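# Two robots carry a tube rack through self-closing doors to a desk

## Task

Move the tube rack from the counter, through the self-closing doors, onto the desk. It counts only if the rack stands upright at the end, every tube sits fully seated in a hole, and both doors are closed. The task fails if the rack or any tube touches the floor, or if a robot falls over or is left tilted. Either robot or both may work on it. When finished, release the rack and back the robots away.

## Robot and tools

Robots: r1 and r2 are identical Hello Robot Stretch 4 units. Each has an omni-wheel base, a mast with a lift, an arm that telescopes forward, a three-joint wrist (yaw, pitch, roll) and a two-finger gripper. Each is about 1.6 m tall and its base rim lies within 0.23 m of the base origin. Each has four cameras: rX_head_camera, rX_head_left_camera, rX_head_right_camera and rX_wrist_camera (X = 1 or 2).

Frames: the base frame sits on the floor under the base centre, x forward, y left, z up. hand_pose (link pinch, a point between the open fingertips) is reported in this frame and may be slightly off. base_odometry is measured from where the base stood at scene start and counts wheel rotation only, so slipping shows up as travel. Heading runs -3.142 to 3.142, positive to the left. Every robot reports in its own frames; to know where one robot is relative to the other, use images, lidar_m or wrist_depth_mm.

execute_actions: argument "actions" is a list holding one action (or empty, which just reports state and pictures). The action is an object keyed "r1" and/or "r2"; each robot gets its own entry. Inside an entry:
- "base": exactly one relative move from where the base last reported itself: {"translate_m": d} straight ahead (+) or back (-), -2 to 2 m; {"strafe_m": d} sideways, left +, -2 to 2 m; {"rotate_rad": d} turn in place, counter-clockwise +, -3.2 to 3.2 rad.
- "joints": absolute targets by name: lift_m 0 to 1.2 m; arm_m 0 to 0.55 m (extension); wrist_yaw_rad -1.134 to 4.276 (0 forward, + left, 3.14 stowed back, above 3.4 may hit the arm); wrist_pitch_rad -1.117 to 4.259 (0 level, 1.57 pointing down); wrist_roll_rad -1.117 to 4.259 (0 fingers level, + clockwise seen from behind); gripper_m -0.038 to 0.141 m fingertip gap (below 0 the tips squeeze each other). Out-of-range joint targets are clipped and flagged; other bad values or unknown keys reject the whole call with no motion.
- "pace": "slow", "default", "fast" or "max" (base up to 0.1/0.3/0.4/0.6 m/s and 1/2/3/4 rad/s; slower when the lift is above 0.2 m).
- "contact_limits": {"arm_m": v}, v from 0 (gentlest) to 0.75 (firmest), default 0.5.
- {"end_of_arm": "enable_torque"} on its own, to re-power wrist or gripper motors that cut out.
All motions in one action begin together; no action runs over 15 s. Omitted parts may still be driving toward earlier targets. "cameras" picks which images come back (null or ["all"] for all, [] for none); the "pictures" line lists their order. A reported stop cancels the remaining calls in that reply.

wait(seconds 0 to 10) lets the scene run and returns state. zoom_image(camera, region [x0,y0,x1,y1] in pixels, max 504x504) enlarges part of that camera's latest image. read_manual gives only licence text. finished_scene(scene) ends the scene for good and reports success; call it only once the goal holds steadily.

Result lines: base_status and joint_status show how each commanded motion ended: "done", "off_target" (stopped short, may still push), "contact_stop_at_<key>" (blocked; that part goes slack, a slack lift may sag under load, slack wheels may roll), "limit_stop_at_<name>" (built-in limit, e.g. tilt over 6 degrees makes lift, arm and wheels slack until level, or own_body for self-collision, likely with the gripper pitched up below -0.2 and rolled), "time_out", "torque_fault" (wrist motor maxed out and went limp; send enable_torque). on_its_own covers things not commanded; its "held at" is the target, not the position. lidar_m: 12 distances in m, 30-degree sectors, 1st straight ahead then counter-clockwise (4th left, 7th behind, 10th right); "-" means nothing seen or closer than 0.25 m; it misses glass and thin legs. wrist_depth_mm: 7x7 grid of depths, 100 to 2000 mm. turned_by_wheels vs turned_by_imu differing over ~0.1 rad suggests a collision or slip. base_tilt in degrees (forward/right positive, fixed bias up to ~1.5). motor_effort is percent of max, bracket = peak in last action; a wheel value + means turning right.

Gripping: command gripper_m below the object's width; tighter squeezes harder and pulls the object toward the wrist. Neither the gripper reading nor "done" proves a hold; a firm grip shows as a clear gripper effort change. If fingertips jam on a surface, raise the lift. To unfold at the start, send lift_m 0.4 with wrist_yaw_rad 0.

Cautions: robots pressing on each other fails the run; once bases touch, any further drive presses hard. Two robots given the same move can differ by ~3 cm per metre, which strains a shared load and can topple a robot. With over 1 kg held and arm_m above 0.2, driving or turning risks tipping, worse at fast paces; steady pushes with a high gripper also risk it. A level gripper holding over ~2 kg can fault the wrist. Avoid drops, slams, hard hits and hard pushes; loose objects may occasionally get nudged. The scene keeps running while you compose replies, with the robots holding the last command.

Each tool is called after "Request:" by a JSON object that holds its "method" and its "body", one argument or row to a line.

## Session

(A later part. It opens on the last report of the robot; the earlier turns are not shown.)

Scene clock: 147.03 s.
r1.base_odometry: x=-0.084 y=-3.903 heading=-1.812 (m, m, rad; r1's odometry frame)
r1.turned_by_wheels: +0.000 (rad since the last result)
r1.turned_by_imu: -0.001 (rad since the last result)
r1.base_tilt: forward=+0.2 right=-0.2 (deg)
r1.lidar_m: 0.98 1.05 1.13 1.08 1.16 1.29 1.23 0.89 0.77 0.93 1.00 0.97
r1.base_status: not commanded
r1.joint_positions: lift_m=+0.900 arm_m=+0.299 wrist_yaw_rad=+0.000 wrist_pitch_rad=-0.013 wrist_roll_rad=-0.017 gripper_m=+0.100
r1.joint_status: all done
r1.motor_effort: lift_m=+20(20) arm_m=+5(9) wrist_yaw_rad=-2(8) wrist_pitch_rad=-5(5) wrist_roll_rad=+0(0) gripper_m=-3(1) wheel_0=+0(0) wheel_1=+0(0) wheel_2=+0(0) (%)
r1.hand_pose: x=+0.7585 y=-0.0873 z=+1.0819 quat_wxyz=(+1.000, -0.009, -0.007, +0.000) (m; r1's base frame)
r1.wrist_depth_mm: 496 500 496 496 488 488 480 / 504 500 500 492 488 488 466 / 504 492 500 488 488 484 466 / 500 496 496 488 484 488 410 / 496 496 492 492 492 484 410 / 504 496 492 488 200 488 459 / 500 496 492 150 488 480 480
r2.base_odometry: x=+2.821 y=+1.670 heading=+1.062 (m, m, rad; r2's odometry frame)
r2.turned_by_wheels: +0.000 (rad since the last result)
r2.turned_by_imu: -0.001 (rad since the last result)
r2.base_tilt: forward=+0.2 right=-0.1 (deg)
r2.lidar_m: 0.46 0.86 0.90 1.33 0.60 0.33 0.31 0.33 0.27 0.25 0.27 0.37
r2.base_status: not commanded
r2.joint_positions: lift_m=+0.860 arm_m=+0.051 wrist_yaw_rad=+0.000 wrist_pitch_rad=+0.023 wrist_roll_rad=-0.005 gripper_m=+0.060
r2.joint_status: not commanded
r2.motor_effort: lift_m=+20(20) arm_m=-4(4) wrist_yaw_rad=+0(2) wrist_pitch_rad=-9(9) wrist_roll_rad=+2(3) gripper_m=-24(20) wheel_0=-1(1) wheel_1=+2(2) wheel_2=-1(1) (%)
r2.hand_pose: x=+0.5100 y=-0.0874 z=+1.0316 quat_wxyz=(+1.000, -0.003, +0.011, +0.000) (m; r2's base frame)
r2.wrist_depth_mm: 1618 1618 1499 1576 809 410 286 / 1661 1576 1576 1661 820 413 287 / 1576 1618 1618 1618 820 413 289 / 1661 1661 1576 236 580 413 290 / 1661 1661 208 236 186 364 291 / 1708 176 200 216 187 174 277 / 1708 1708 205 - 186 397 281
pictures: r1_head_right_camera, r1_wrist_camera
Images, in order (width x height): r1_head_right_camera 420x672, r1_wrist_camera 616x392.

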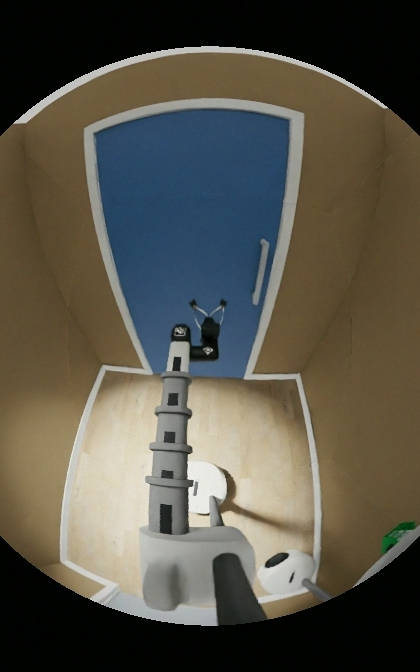

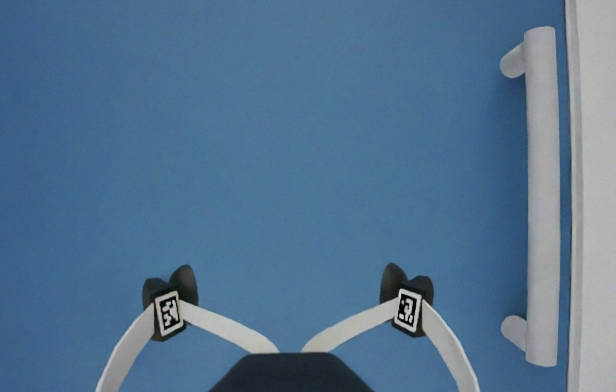

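Request:
{"method": "execute_actions", "body": {
  "actions": [
    {"r1":{"base":{"strafe_m":-0.25},"joints":{"lift_m":0.93}}}
  ],
  "cameras": []
}}

Request:
{"method": "execute_actions", "body": {
  "actions": [
    {"r1":{"joints":{"arm_m":0.51}}}
  ],
  "cameras": ["r1_wrist_camera"]
}}

Request:
{"method": "execute_actions", "body": {
  "actions": [
    {"r1":{"joints":{"gripper_m":-0.035}}}
  ],
  "cameras": []
}}

Request:
{"method": "execute_actions", "body": {
  "actions": [
    {"r1":{"joints":{"arm_m":0.33},"pace":"slow"}}
  ],
  "cameras": []
}}

Request:
{"method": "execute_actions", "body": {
  "actions": [
    {"r1":{"base":{"strafe_m":0.23},"joints":{"arm_m":0.01},"pace":"slow"}}
  ],
  "cameras": []
}}

Request:
{"method": "execute_actions", "body": {
  "actions": [
    {"r1":{"base":{"translate_m":-0.2},"joints":{"arm_m":0.21},"pace":"slow"}}
  ],
  "cameras": []
}}

Request:
{"method": "execute_actions", "body": {
  "actions": [
    {"r1":{"base":{"strafe_m":0.2},"joints":{"arm_m":0.08},"pace":"slow"}}
  ],
  "cameras": []
}}

Request:
{"method": "execute_actions", "body": {
  "actions": [
    {"r1":{"base":{"strafe_m":0.2},"joints":{"arm_m":0.02},"pace":"slow"},"r2":{"base":{"translate_m":1.0}}}
  ],
  "cameras": ["r2_head_left_camera"]
}}

Scene clock: 152.23 s.
r1.base_odometry: x=-0.327 y=-3.843 heading=-1.811 (m, m, rad; r1's odometry frame)
r1.turned_by_wheels: +0.000 (rad since the last result)
r1.turned_by_imu: -0.001 (rad since the last result)
r1.base_tilt: forward=+0.2 right=-0.2 (deg)
r1.lidar_m: 0.89 1.06 1.38 1.35 1.43 1.28 0.89 0.61 0.55 0.66 0.73 1.01
r1.base_status: done
r1.joint_positions: lift_m=+0.930 arm_m=+0.299 wrist_yaw_rad=+0.000 wrist_pitch_rad=-0.013 wrist_roll_rad=-0.017 gripper_m=+0.100
r1.joint_status: all done
r1.motor_effort: lift_m=+22(22) arm_m=+5(5) wrist_yaw_rad=-2(3) wrist_pitch_rad=-5(5) wrist_roll_rad=+0(0) gripper_m=+0(1) wheel_0=+1(12) wheel_1=+3(2) wheel_2=+0(0) (%)
r1.hand_pose: x=+0.7585 y=-0.0874 z=+1.1118 quat_wxyz=(+1.000, -0.009, -0.007, +0.000) (m; r1's base frame)
r1.wrist_depth_mm: 488 484 480 477 473 473 466 / 488 488 480 477 462 473 466 / 488 480 477 477 462 473 466 / 488 480 484 480 459 469 469 / 484 484 484 477 466 466 466 / 480 480 477 469 200 466 466 / 484 480 477 141 452 469 466
r2.base_odometry: x=+2.821 y=+1.670 heading=+1.062 (m, m, rad; r2's odometry frame)
r2.turned_by_wheels: +0.000 (rad since the last result)
r2.turned_by_imu: -0.002 (rad since the last result)
r2.base_tilt: forward=+0.2 right=-0.1 (deg)
r2.lidar_m: 0.47 0.74 1.87 1.34 0.59 0.33 0.31 0.34 0.27 0.25 0.26 0.37
r2.base_status: not commanded
r2.joint_positions: lift_m=+0.860 arm_m=+0.051 wrist_yaw_rad=+0.000 wrist_pitch_rad=+0.023 wrist_roll_rad=-0.005 gripper_m=+0.060
r2.joint_status: not commanded
r2.motor_effort: lift_m=+20(20) arm_m=-4(4) wrist_yaw_rad=+1(1) wrist_pitch_rad=-9(8) wrist_roll_rad=+3(3) gripper_m=-21(22) wheel_0=-1(1) wheel_1=+2(2) wheel_2=-1(1) (%)
r2.hand_pose: x=+0.5100 y=-0.0874 z=+1.0316 quat_wxyz=(+1.000, -0.003, +0.011, +0.000) (m; r2's base frame)
r2.wrist_depth_mm: 1576 1576 1537 1576 820 407 286 / 525 1618 1576 1618 820 407 286 / 539 1618 1661 1576 842 413 289 / 1661 1576 1661 236 585 418 289 / 1618 1661 209 236 186 366 290 / 1618 177 200 217 187 174 279 / 525 1708 204 - 186 394 281
pictures: none
No camera images: the call's "cameras" was empty. Leave "cameras" out to get every camera's image.

Scene clock: 153.97 s.
r1.base_odometry: x=-0.327 y=-3.843 heading=-1.811 (m, m, rad; r1's odometry frame)
r1.turned_by_wheels: +0.000 (rad since the last result)
r1.turned_by_imu: -0.001 (rad since the last result)
r1.base_tilt: forward=+0.2 right=-0.3 (deg)
r1.lidar_m: 0.91 1.02 1.39 1.32 1.43 1.29 0.91 0.60 0.56 0.68 0.74 1.00
r1.base_status: not commanded
r1.joint_positions: lift_m=+0.930 arm_m=+0.509 wrist_yaw_rad=+0.000 wrist_pitch_rad=-0.013 wrist_roll_rad=-0.017 gripper_m=+0.100
r1.joint_status: all done
r1.motor_effort: lift_m=+22(22) arm_m=+5(9) wrist_yaw_rad=+0(2) wrist_pitch_rad=-5(5) wrist_roll_rad=+0(0) gripper_m=-4(1) wheel_0=+0(1) wheel_1=+3(3) wheel_2=+1(1) (%)
r1.hand_pose: x=+0.9685 y=-0.0874 z=+1.1118 quat_wxyz=(+1.000, -0.009, -0.007, +0.000) (m; r1's base frame)
r1.wrist_depth_mm: 271 270 267 266 264 249 258 / 272 270 267 266 264 248 259 / 268 268 266 265 265 248 253 / 270 268 266 265 263 247 252 / 270 268 266 264 263 248 252 / 272 267 267 264 190 248 252 / 270 267 266 150 262 246 252
r2.base_odometry: x=+2.821 y=+1.670 heading=+1.062 (m, m, rad; r2's odometry frame)
r2.turned_by_wheels: +0.000 (rad since the last result)
r2.turned_by_imu: -0.001 (rad since the last result)
r2.base_tilt: forward=+0.2 right=-0.1 (deg)
r2.lidar_m: 0.46 0.73 1.87 1.33 0.58 0.34 0.31 0.33 0.26 0.25 0.27 0.37
r2.base_status: not commanded
r2.joint_positions: lift_m=+0.860 arm_m=+0.051 wrist_yaw_rad=+0.000 wrist_pitch_rad=+0.023 wrist_roll_rad=-0.005 gripper_m=+0.060
r2.joint_status: not commanded
r2.motor_effort: lift_m=+20(21) arm_m=-4(4) wrist_yaw_rad=+1(2) wrist_pitch_rad=-9(9) wrist_roll_rad=+3(2) gripper_m=-24(23) wheel_0=+0(1) wheel_1=+2(2) wheel_2=+0(0) (%)
r2.hand_pose: x=+0.5100 y=-0.0874 z=+1.0316 quat_wxyz=(+1.000, -0.003, +0.011, +0.000) (m; r2's base frame)
r2.wrist_depth_mm: 1576 1618 1576 1618 820 413 286 / 521 1618 1618 1576 831 410 287 / 539 1661 1618 1618 820 410 289 / 1661 1618 1576 235 585 415 289 / 1661 1661 208 236 186 366 293 / 1618 177 199 216 186 174 278 / 521 1708 205 - 187 397 281
pictures: r1_wrist_camera
Images, in order (width x height): r1_wrist_camera 616x392.

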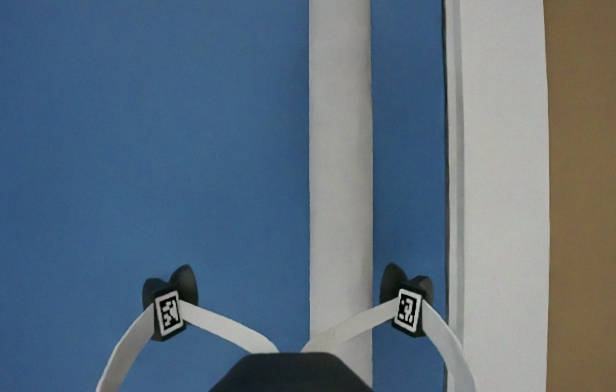

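Scene clock: 156.00 s.
r1.base_odometry: x=-0.327 y=-3.843 heading=-1.814 (m, m, rad; r1's odometry frame)
r1.turned_by_wheels: -0.003 (rad since the last result)
r1.turned_by_imu: -0.004 (rad since the last result)
r1.base_tilt: forward=+0.3 right=-0.2 (deg)
r1.lidar_m: 0.89 1.04 1.37 1.33 1.42 1.32 0.89 0.57 0.56 0.68 0.72 1.01
r1.base_status: not commanded
r1.joint_positions: lift_m=+0.930 arm_m=+0.509 wrist_yaw_rad=-0.012 wrist_pitch_rad=-0.013 wrist_roll_rad=-0.017 gripper_m=-0.034
r1.joint_status: all done
r1.on_its_own: wrist_yaw_rad is at rest, and its effort (+37) is outside its rest range (-13 to +13)
r1.motor_effort: lift_m=+22(22) arm_m=+3(5) wrist_yaw_rad=+37(41) wrist_pitch_rad=-5(6) wrist_roll_rad=+0(0) gripper_m=-19(16) wheel_0=-13(13) wheel_1=-6(6) wheel_2=-10(12) (%)
r1.hand_pose: x=+0.9676 y=-0.0910 z=+1.1118 quat_wxyz=(+1.000, -0.009, -0.007, -0.006) (m; r1's base frame)
r1.wrist_depth_mm: 247 245 244 162 240 253 265 / 249 246 243 162 240 251 264 / 248 245 243 161 240 251 264 / 248 245 243 161 239 251 264 / 247 245 244 161 240 252 265 / 247 245 182 162 181 251 264 / 247 244 244 143 237 250 264
r2.base_odometry: x=+2.821 y=+1.670 heading=+1.062 (m, m, rad; r2's odometry frame)
r2.turned_by_wheels: +0.000 (rad since the last result)
r2.turned_by_imu: -0.001 (rad since the last result)
r2.base_tilt: forward=+0.1 right=-0.1 (deg)
r2.lidar_m: 0.46 0.73 1.86 1.33 0.59 0.34 0.31 0.32 0.27 0.25 0.27 0.37
r2.base_status: not commanded
r2.joint_positions: lift_m=+0.860 arm_m=+0.051 wrist_yaw_rad=+0.000 wrist_pitch_rad=+0.023 wrist_roll_rad=-0.005 gripper_m=+0.060
r2.joint_status: not commanded
r2.motor_effort: lift_m=+21(20) arm_m=-4(4) wrist_yaw_rad=+0(1) wrist_pitch_rad=-9(9) wrist_roll_rad=+3(3) gripper_m=-23(22) wheel_0=-1(1) wheel_1=+2(2) wheel_2=-1(0) (%)
r2.hand_pose: x=+0.5100 y=-0.0874 z=+1.0316 quat_wxyz=(+1.000, -0.003, +0.011, +0.000) (m; r2's base frame)
r2.wrist_depth_mm: 1618 1499 1618 1576 809 407 286 / 525 1618 1661 1618 820 410 289 / 535 1661 1576 1618 831 413 287 / 1618 1661 1618 236 585 415 290 / 1661 1618 208 236 185 366 291 / 1576 177 199 216 186 174 279 / 521 1661 205 - 187 394 279
pictures: none
No camera images: the call's "cameras" was empty. Leave "cameras" out to get every camera's image.

Scene clock: 159.07 s.
r1.base_odometry: x=-0.327 y=-3.843 heading=-1.809 (m, m, rad; r1's odometry frame)
r1.turned_by_wheels: +0.005 (rad since the last result)
r1.turned_by_imu: +0.005 (rad since the last result)
r1.base_tilt: forward=+0.2 right=-0.3 (deg)
r1.lidar_m: 0.69 0.92 1.39 1.33 1.43 1.30 0.91 0.55 0.53 0.68 0.72 1.02
r1.base_status: not commanded
r1.joint_positions: lift_m=+0.930 arm_m=+0.331 wrist_yaw_rad=+0.018 wrist_pitch_rad=-0.013 wrist_roll_rad=-0.017 gripper_m=-0.034
r1.joint_status: all done
r1.on_its_own: wrist_yaw_rad is at rest, and its effort (-53) is outside its rest range (-13 to +13)
r1.motor_effort: lift_m=+22(21) arm_m=-8(5) wrist_yaw_rad=-53(52) wrist_pitch_rad=-5(5) wrist_roll_rad=+0(0) gripper_m=-22(21) wheel_0=+14(14) wheel_1=+7(7) wheel_2=+12(13) (%)
r1.hand_pose: x=+0.7923 y=-0.0822 z=+1.1118 quat_wxyz=(+1.000, -0.009, -0.007, +0.009) (m; r1's base frame)
r1.wrist_depth_mm: 306 282 257 234 224 430 427 / 304 282 258 232 224 427 424 / 304 281 259 232 224 427 427 / 306 279 257 233 224 427 424 / 307 279 257 232 224 427 427 / 303 281 174 179 219 424 421 / 306 148 255 154 222 424 421
r2.base_odometry: x=+2.821 y=+1.670 heading=+1.062 (m, m, rad; r2's odometry frame)
r2.turned_by_wheels: +0.000 (rad since the last result)
r2.turned_by_imu: -0.001 (rad since the last result)
r2.base_tilt: forward=+0.2 right=-0.3 (deg)
r2.lidar_m: 0.46 0.74 1.83 1.31 0.58 0.32 0.31 0.34 0.27 0.25 0.26 0.39
r2.base_status: not commanded
r2.joint_positions: lift_m=+0.860 arm_m=+0.051 wrist_yaw_rad=+0.000 wrist_pitch_rad=+0.023 wrist_roll_rad=-0.005 gripper_m=+0.060
r2.joint_status: not commanded
r2.motor_effort: lift_m=+20(19) arm_m=-4(4) wrist_yaw_rad=+0(1) wrist_pitch_rad=-8(9) wrist_roll_rad=+4(4) gripper_m=-22(20) wheel_0=-1(1) wheel_1=+2(2) wheel_2=-1(1) (%)
r2.hand_pose: x=+0.5100 y=-0.0874 z=+1.0316 quat_wxyz=(+1.000, -0.003, +0.011, +0.000) (m; r2's base frame)
r2.wrist_depth_mm: 1464 1430 1576 1537 809 404 287 / 530 1464 1618 1618 820 410 289 / 539 1430 1576 1618 842 410 289 / 1576 1430 1430 236 591 418 291 / 1576 1430 208 236 186 366 291 / 1537 178 200 216 187 174 279 / 525 1537 205 - 186 397 279
pictures: none
No camera images: the call's "cameras" was empty. Leave "cameras" out to get every camera's image.

Scene clock: 163.57 s.
r1.base_odometry: x=-0.103 y=-3.898 heading=-1.807 (m, m, rad; r1's odometry frame)
r1.turned_by_wheels: +0.002 (rad since the last result)
r1.turned_by_imu: -0.030 (rad since the last result)
r1.base_tilt: forward=+0.2 right=-0.3 (deg)
r1.lidar_m: 0.39 0.75 1.16 1.11 1.13 1.32 1.25 0.88 0.75 0.90 0.97 0.42
r1.base_status: done
r1.joint_positions: lift_m=+0.930 arm_m=+0.012 wrist_yaw_rad=+0.027 wrist_pitch_rad=-0.013 wrist_roll_rad=-0.017 gripper_m=-0.034
r1.joint_status: all done
r1.on_its_own: wrist_yaw_rad is at rest, and its effort (-81) is outside its rest range (-13 to +13)
r1.motor_effort: lift_m=+21(21) arm_m=-12(12) wrist_yaw_rad=-81(78) wrist_pitch_rad=-6(9) wrist_roll_rad=-1(1) gripper_m=-22(22) wheel_0=+10(25) wheel_1=+0(11) wheel_2=+15(19) (%)
r1.hand_pose: x=+0.4738 y=-0.0797 z=+1.1117 quat_wxyz=(+1.000, -0.008, -0.006, +0.013) (m; r1's base frame)
r1.wrist_depth_mm: 654 436 317 229 206 187 741 / 654 436 315 229 206 188 750 / 676 430 315 229 206 189 750 / 676 433 317 229 207 188 732 / 668 433 317 229 206 187 750 / 654 433 174 177 196 187 750 / 654 148 303 158 200 182 759
r2.base_odometry: x=+2.821 y=+1.670 heading=+1.062 (m, m, rad; r2's odometry frame)
r2.turned_by_wheels: +0.000 (rad since the last result)
r2.turned_by_imu: -0.002 (rad since the last result)
r2.base_tilt: forward=+0.3 right=-0.3 (deg)
r2.lidar_m: 0.46 0.86 0.92 1.34 0.60 0.33 0.32 0.34 0.25 0.25 0.27 0.40
r2.base_status: not commanded
r2.joint_positions: lift_m=+0.860 arm_m=+0.051 wrist_yaw_rad=+0.000 wrist_pitch_rad=+0.023 wrist_roll_rad=-0.005 gripper_m=+0.060
r2.joint_status: not commanded
r2.motor_effort: lift_m=+20(20) arm_m=-4(4) wrist_yaw_rad=+0(0) wrist_pitch_rad=-9(9) wrist_roll_rad=+3(3) gripper_m=-27(24) wheel_0=-1(1) wheel_1=+2(2) wheel_2=-1(1) (%)
r2.hand_pose: x=+0.5100 y=-0.0874 z=+1.0316 quat_wxyz=(+1.000, -0.003, +0.011, +0.000) (m; r2's base frame)
r2.wrist_depth_mm: 1229 - 1618 1618 831 410 287 / 1255 - 1661 1537 820 404 289 / 1138 - 1618 1618 820 413 289 / 1098 - - 236 591 418 290 / 1336 - 208 236 186 364 290 / 1397 178 199 216 187 174 278 / 1464 - 205 - 187 397 281
pictures: none
No camera images: the call's "cameras" was empty. Leave "cameras" out to get every camera's image.

Scene clock: 166.87 s.
r1.base_odometry: x=-0.057 y=-3.704 heading=-1.805 (m, m, rad; r1's odometry frame)
r1.turned_by_wheels: +0.002 (rad since the last result)
r1.turned_by_imu: +0.006 (rad since the last result)
r1.base_tilt: forward=+0.3 right=-0.3 (deg)
r1.lidar_m: 0.58 0.99 1.15 1.10 1.21 1.12 1.06 0.72 0.65 0.68 0.93 0.62
r1.base_status: done
r1.joint_positions: lift_m=+0.930 arm_m=+0.210 wrist_yaw_rad=+0.022 wrist_pitch_rad=-0.014 wrist_roll_rad=-0.017 gripper_m=-0.034
r1.joint_status: all done
r1.on_its_own: wrist_yaw_rad is at rest, and its effort (-62) is outside its rest range (-13 to +13)
r1.motor_effort: lift_m=+22(21) arm_m=+0(17) wrist_yaw_rad=-62(79) wrist_pitch_rad=-1(7) wrist_roll_rad=-1(2) gripper_m=-26(23) wheel_0=+11(8) wheel_1=+1(3) wheel_2=+17(23) (%)
r1.hand_pose: x=+0.6712 y=-0.0812 z=+1.1122 quat_wxyz=(+1.000, -0.008, -0.007, +0.011) (m; r1's base frame)
r1.wrist_depth_mm: 668 442 319 231 208 188 759 / 668 439 320 231 208 189 759 / 683 436 317 232 209 187 750 / 676 433 319 231 208 186 750 / 683 436 317 231 207 185 750 / 668 433 174 179 198 185 741 / 668 151 304 156 202 183 750
r2.base_odometry: x=+2.821 y=+1.670 heading=+1.062 (m, m, rad; r2's odometry frame)
r2.turned_by_wheels: +0.000 (rad since the last result)
r2.turned_by_imu: -0.001 (rad since the last result)
r2.base_tilt: forward=+0.3 right=-0.1 (deg)
r2.lidar_m: 0.46 0.69 0.69 1.30 0.59 0.33 0.31 0.33 0.27 0.25 0.27 0.37
r2.base_status: not commanded
r2.joint_positions: lift_m=+0.860 arm_m=+0.051 wrist_yaw_rad=+0.000 wrist_pitch_rad=+0.023 wrist_roll_rad=-0.005 gripper_m=+0.060
r2.joint_status: not commanded
r2.motor_effort: lift_m=+20(20) arm_m=-4(4) wrist_yaw_rad=-1(2) wrist_pitch_rad=-9(9) wrist_roll_rad=+3(3) gripper_m=-21(25) wheel_0=-1(1) wheel_1=+2(2) wheel_2=+0(1) (%)
r2.hand_pose: x=+0.5100 y=-0.0874 z=+1.0316 quat_wxyz=(+1.000, -0.003, +0.011, +0.000) (m; r2's base frame)
r2.wrist_depth_mm: 1229 - 1576 1576 820 407 286 / 1255 - 1576 1576 809 413 286 / 1160 - 1618 1661 831 413 290 / 1098 - - 235 591 413 290 / 1336 - 208 236 186 366 290 / 1430 177 199 216 187 174 278 / 1464 - 206 - 187 397 281
pictures: none
No camera images: the call's "cameras" was empty. Leave "cameras" out to get every camera's image.

Scene clock: 170.03 s.
r1.base_odometry: x=+0.138 y=-3.750 heading=-1.805 (m, m, rad; r1's odometry frame)
r1.turned_by_wheels: +0.000 (rad since the last result)
r1.turned_by_imu: +0.002 (rad since the last result)
r1.base_tilt: forward=+0.2 right=-0.3 (deg)
r1.lidar_m: 0.45 1.25 0.96 0.89 0.99 1.06 1.07 0.89 0.85 0.83 1.16 0.47
r1.base_status: done
r1.joint_positions: lift_m=+0.930 arm_m=+0.081 wrist_yaw_rad=+0.000 wrist_pitch_rad=-0.014 wrist_roll_rad=-0.017 gripper_m=-0.034
r1.joint_status: all done
r1.motor_effort: lift_m=+22(21) arm_m=-6(18) wrist_yaw_rad=-2(95) wrist_pitch_rad=-3(5) wrist_roll_rad=-2(1) gripper_m=-18(32) wheel_0=-4(9) wheel_1=+1(2) wheel_2=+2(24) (%)
r1.hand_pose: x=+0.5405 y=-0.0875 z=+1.1120 quat_wxyz=(+1.000, -0.008, -0.007, +0.000) (m; r1's base frame)
r1.wrist_depth_mm: 931 904 430 164 213 168 904 / 917 891 427 164 213 169 171 / 931 878 424 164 213 169 170 / 931 891 427 163 213 169 169 / 917 878 427 163 213 169 169 / 904 891 179 163 191 168 169 / 917 145 430 153 211 158 535
r2.base_odometry: x=+2.821 y=+1.670 heading=+1.062 (m, m, rad; r2's odometry frame)
r2.turned_by_wheels: +0.000 (rad since the last result)
r2.turned_by_imu: -0.001 (rad since the last result)
r2.base_tilt: forward=+0.3 right=-0.2 (deg)
r2.lidar_m: 0.47 0.93 0.82 1.31 0.58 0.33 0.31 0.34 0.26 0.25 0.28 0.37
r2.base_status: not commanded
r2.joint_positions: lift_m=+0.860 arm_m=+0.051 wrist_yaw_rad=+0.000 wrist_pitch_rad=+0.023 wrist_roll_rad=-0.005 gripper_m=+0.060
r2.joint_status: not commanded
r2.motor_effort: lift_m=+20(20) arm_m=-4(4) wrist_yaw_rad=+1(0) wrist_pitch_rad=-9(9) wrist_roll_rad=+3(4) gripper_m=-22(23) wheel_0=-1(1) wheel_1=+2(2) wheel_2=-1(1) (%)
r2.hand_pose: x=+0.5100 y=-0.0874 z=+1.0316 quat_wxyz=(+1.000, -0.003, +0.011, +0.000) (m; r2's base frame)
r2.wrist_depth_mm: - - 1576 1618 798 407 285 / - - 1618 1618 820 410 286 / - - 1618 1661 809 413 287 / - - - 236 585 415 289 / - - 208 235 186 368 290 / - 177 200 216 187 174 279 / 1576 - 205 - 186 397 279
pictures: none
No camera images: the call's "cameras" was empty. Leave "cameras" out to get every camera's image.

Scene clock: 174.83 s.
r1.base_odometry: x=+0.332 y=-3.796 heading=-1.806 (m, m, rad; r1's odometry frame)
r1.turned_by_wheels: -0.001 (rad since the last result)
r1.turned_by_imu: -0.001 (rad since the last result)
r1.base_tilt: forward=+0.2 right=-0.2 (deg)
r1.lidar_m: 0.39 1.04 0.76 0.72 0.77 1.00 1.01 1.11 1.35 0.89 0.89 0.38
r1.base_status: done
r1.joint_positions: lift_m=+0.930 arm_m=+0.021 wrist_yaw_rad=-0.007 wrist_pitch_rad=-0.013 wrist_roll_rad=-0.017 gripper_m=-0.035
r1.joint_status: all done
r1.on_its_own: wrist_yaw_rad is at rest, and its effort (+21) is outside its rest range (-13 to +13)
r1.motor_effort: lift_m=+21(22) arm_m=-3(22) wrist_yaw_rad=+21(72) wrist_pitch_rad=-5(8) wrist_roll_rad=-1(2) gripper_m=-17(28) wheel_0=-6(7) wheel_1=+1(6) wheel_2=-3(20) (%)
r1.hand_pose: x=+0.4793 y=-0.0895 z=+1.1119 quat_wxyz=(+1.000, -0.008, -0.007, -0.004) (m; r1's base frame)
r1.wrist_depth_mm: 991 1008 854 149 211 151 - / 991 976 854 149 211 151 - / 976 976 854 149 211 152 128 / 991 991 854 148 211 152 129 / 991 976 854 148 212 152 128 / 976 991 182 148 181 152 - / 991 147 854 146 208 137 -
r2.base_odometry: x=+3.308 y=+2.544 heading=+1.062 (m, m, rad; r2's odometry frame)
r2.turned_by_wheels: +0.000 (rad since the last result)
r2.turned_by_imu: -0.008 (rad since the last result)
r2.base_tilt: forward=+0.1 right=-0.1 (deg)
r2.lidar_m: 0.46 0.87 0.95 0.84 0.91 1.48 1.11 0.38 0.25 0.25 0.25 0.34
r2.base_status: done
r2.joint_positions: lift_m=+0.860 arm_m=+0.051 wrist_yaw_rad=+0.000 wrist_pitch_rad=+0.023 wrist_roll_rad=-0.005 gripper_m=+0.060
r2.joint_status: not commanded
r2.motor_effort: lift_m=+20(20) arm_m=-4(4) wrist_yaw_rad=+0(2) wrist_pitch_rad=-9(9) wrist_roll_rad=+3(3) gripper_m=-22(20) wheel_0=+0(3) wheel_1=+0(5) wheel_2=+1(9) (%)
r2.hand_pose: x=+0.5100 y=-0.0874 z=+1.0316 quat_wxyz=(+1.000, -0.003, +0.011, +0.000) (m; r2's base frame)
r2.wrist_depth_mm: - 597 585 591 597 373 264 / - 591 597 597 591 373 264 / - 591 603 603 603 377 264 / - 603 609 236 535 379 265 / - 615 208 235 186 336 266 / - 177 200 216 187 174 255 / - 621 205 - 186 364 258
pictures: r2_head_left_camera
Images, in order (width x height): r2_head_left_camera 420x672.

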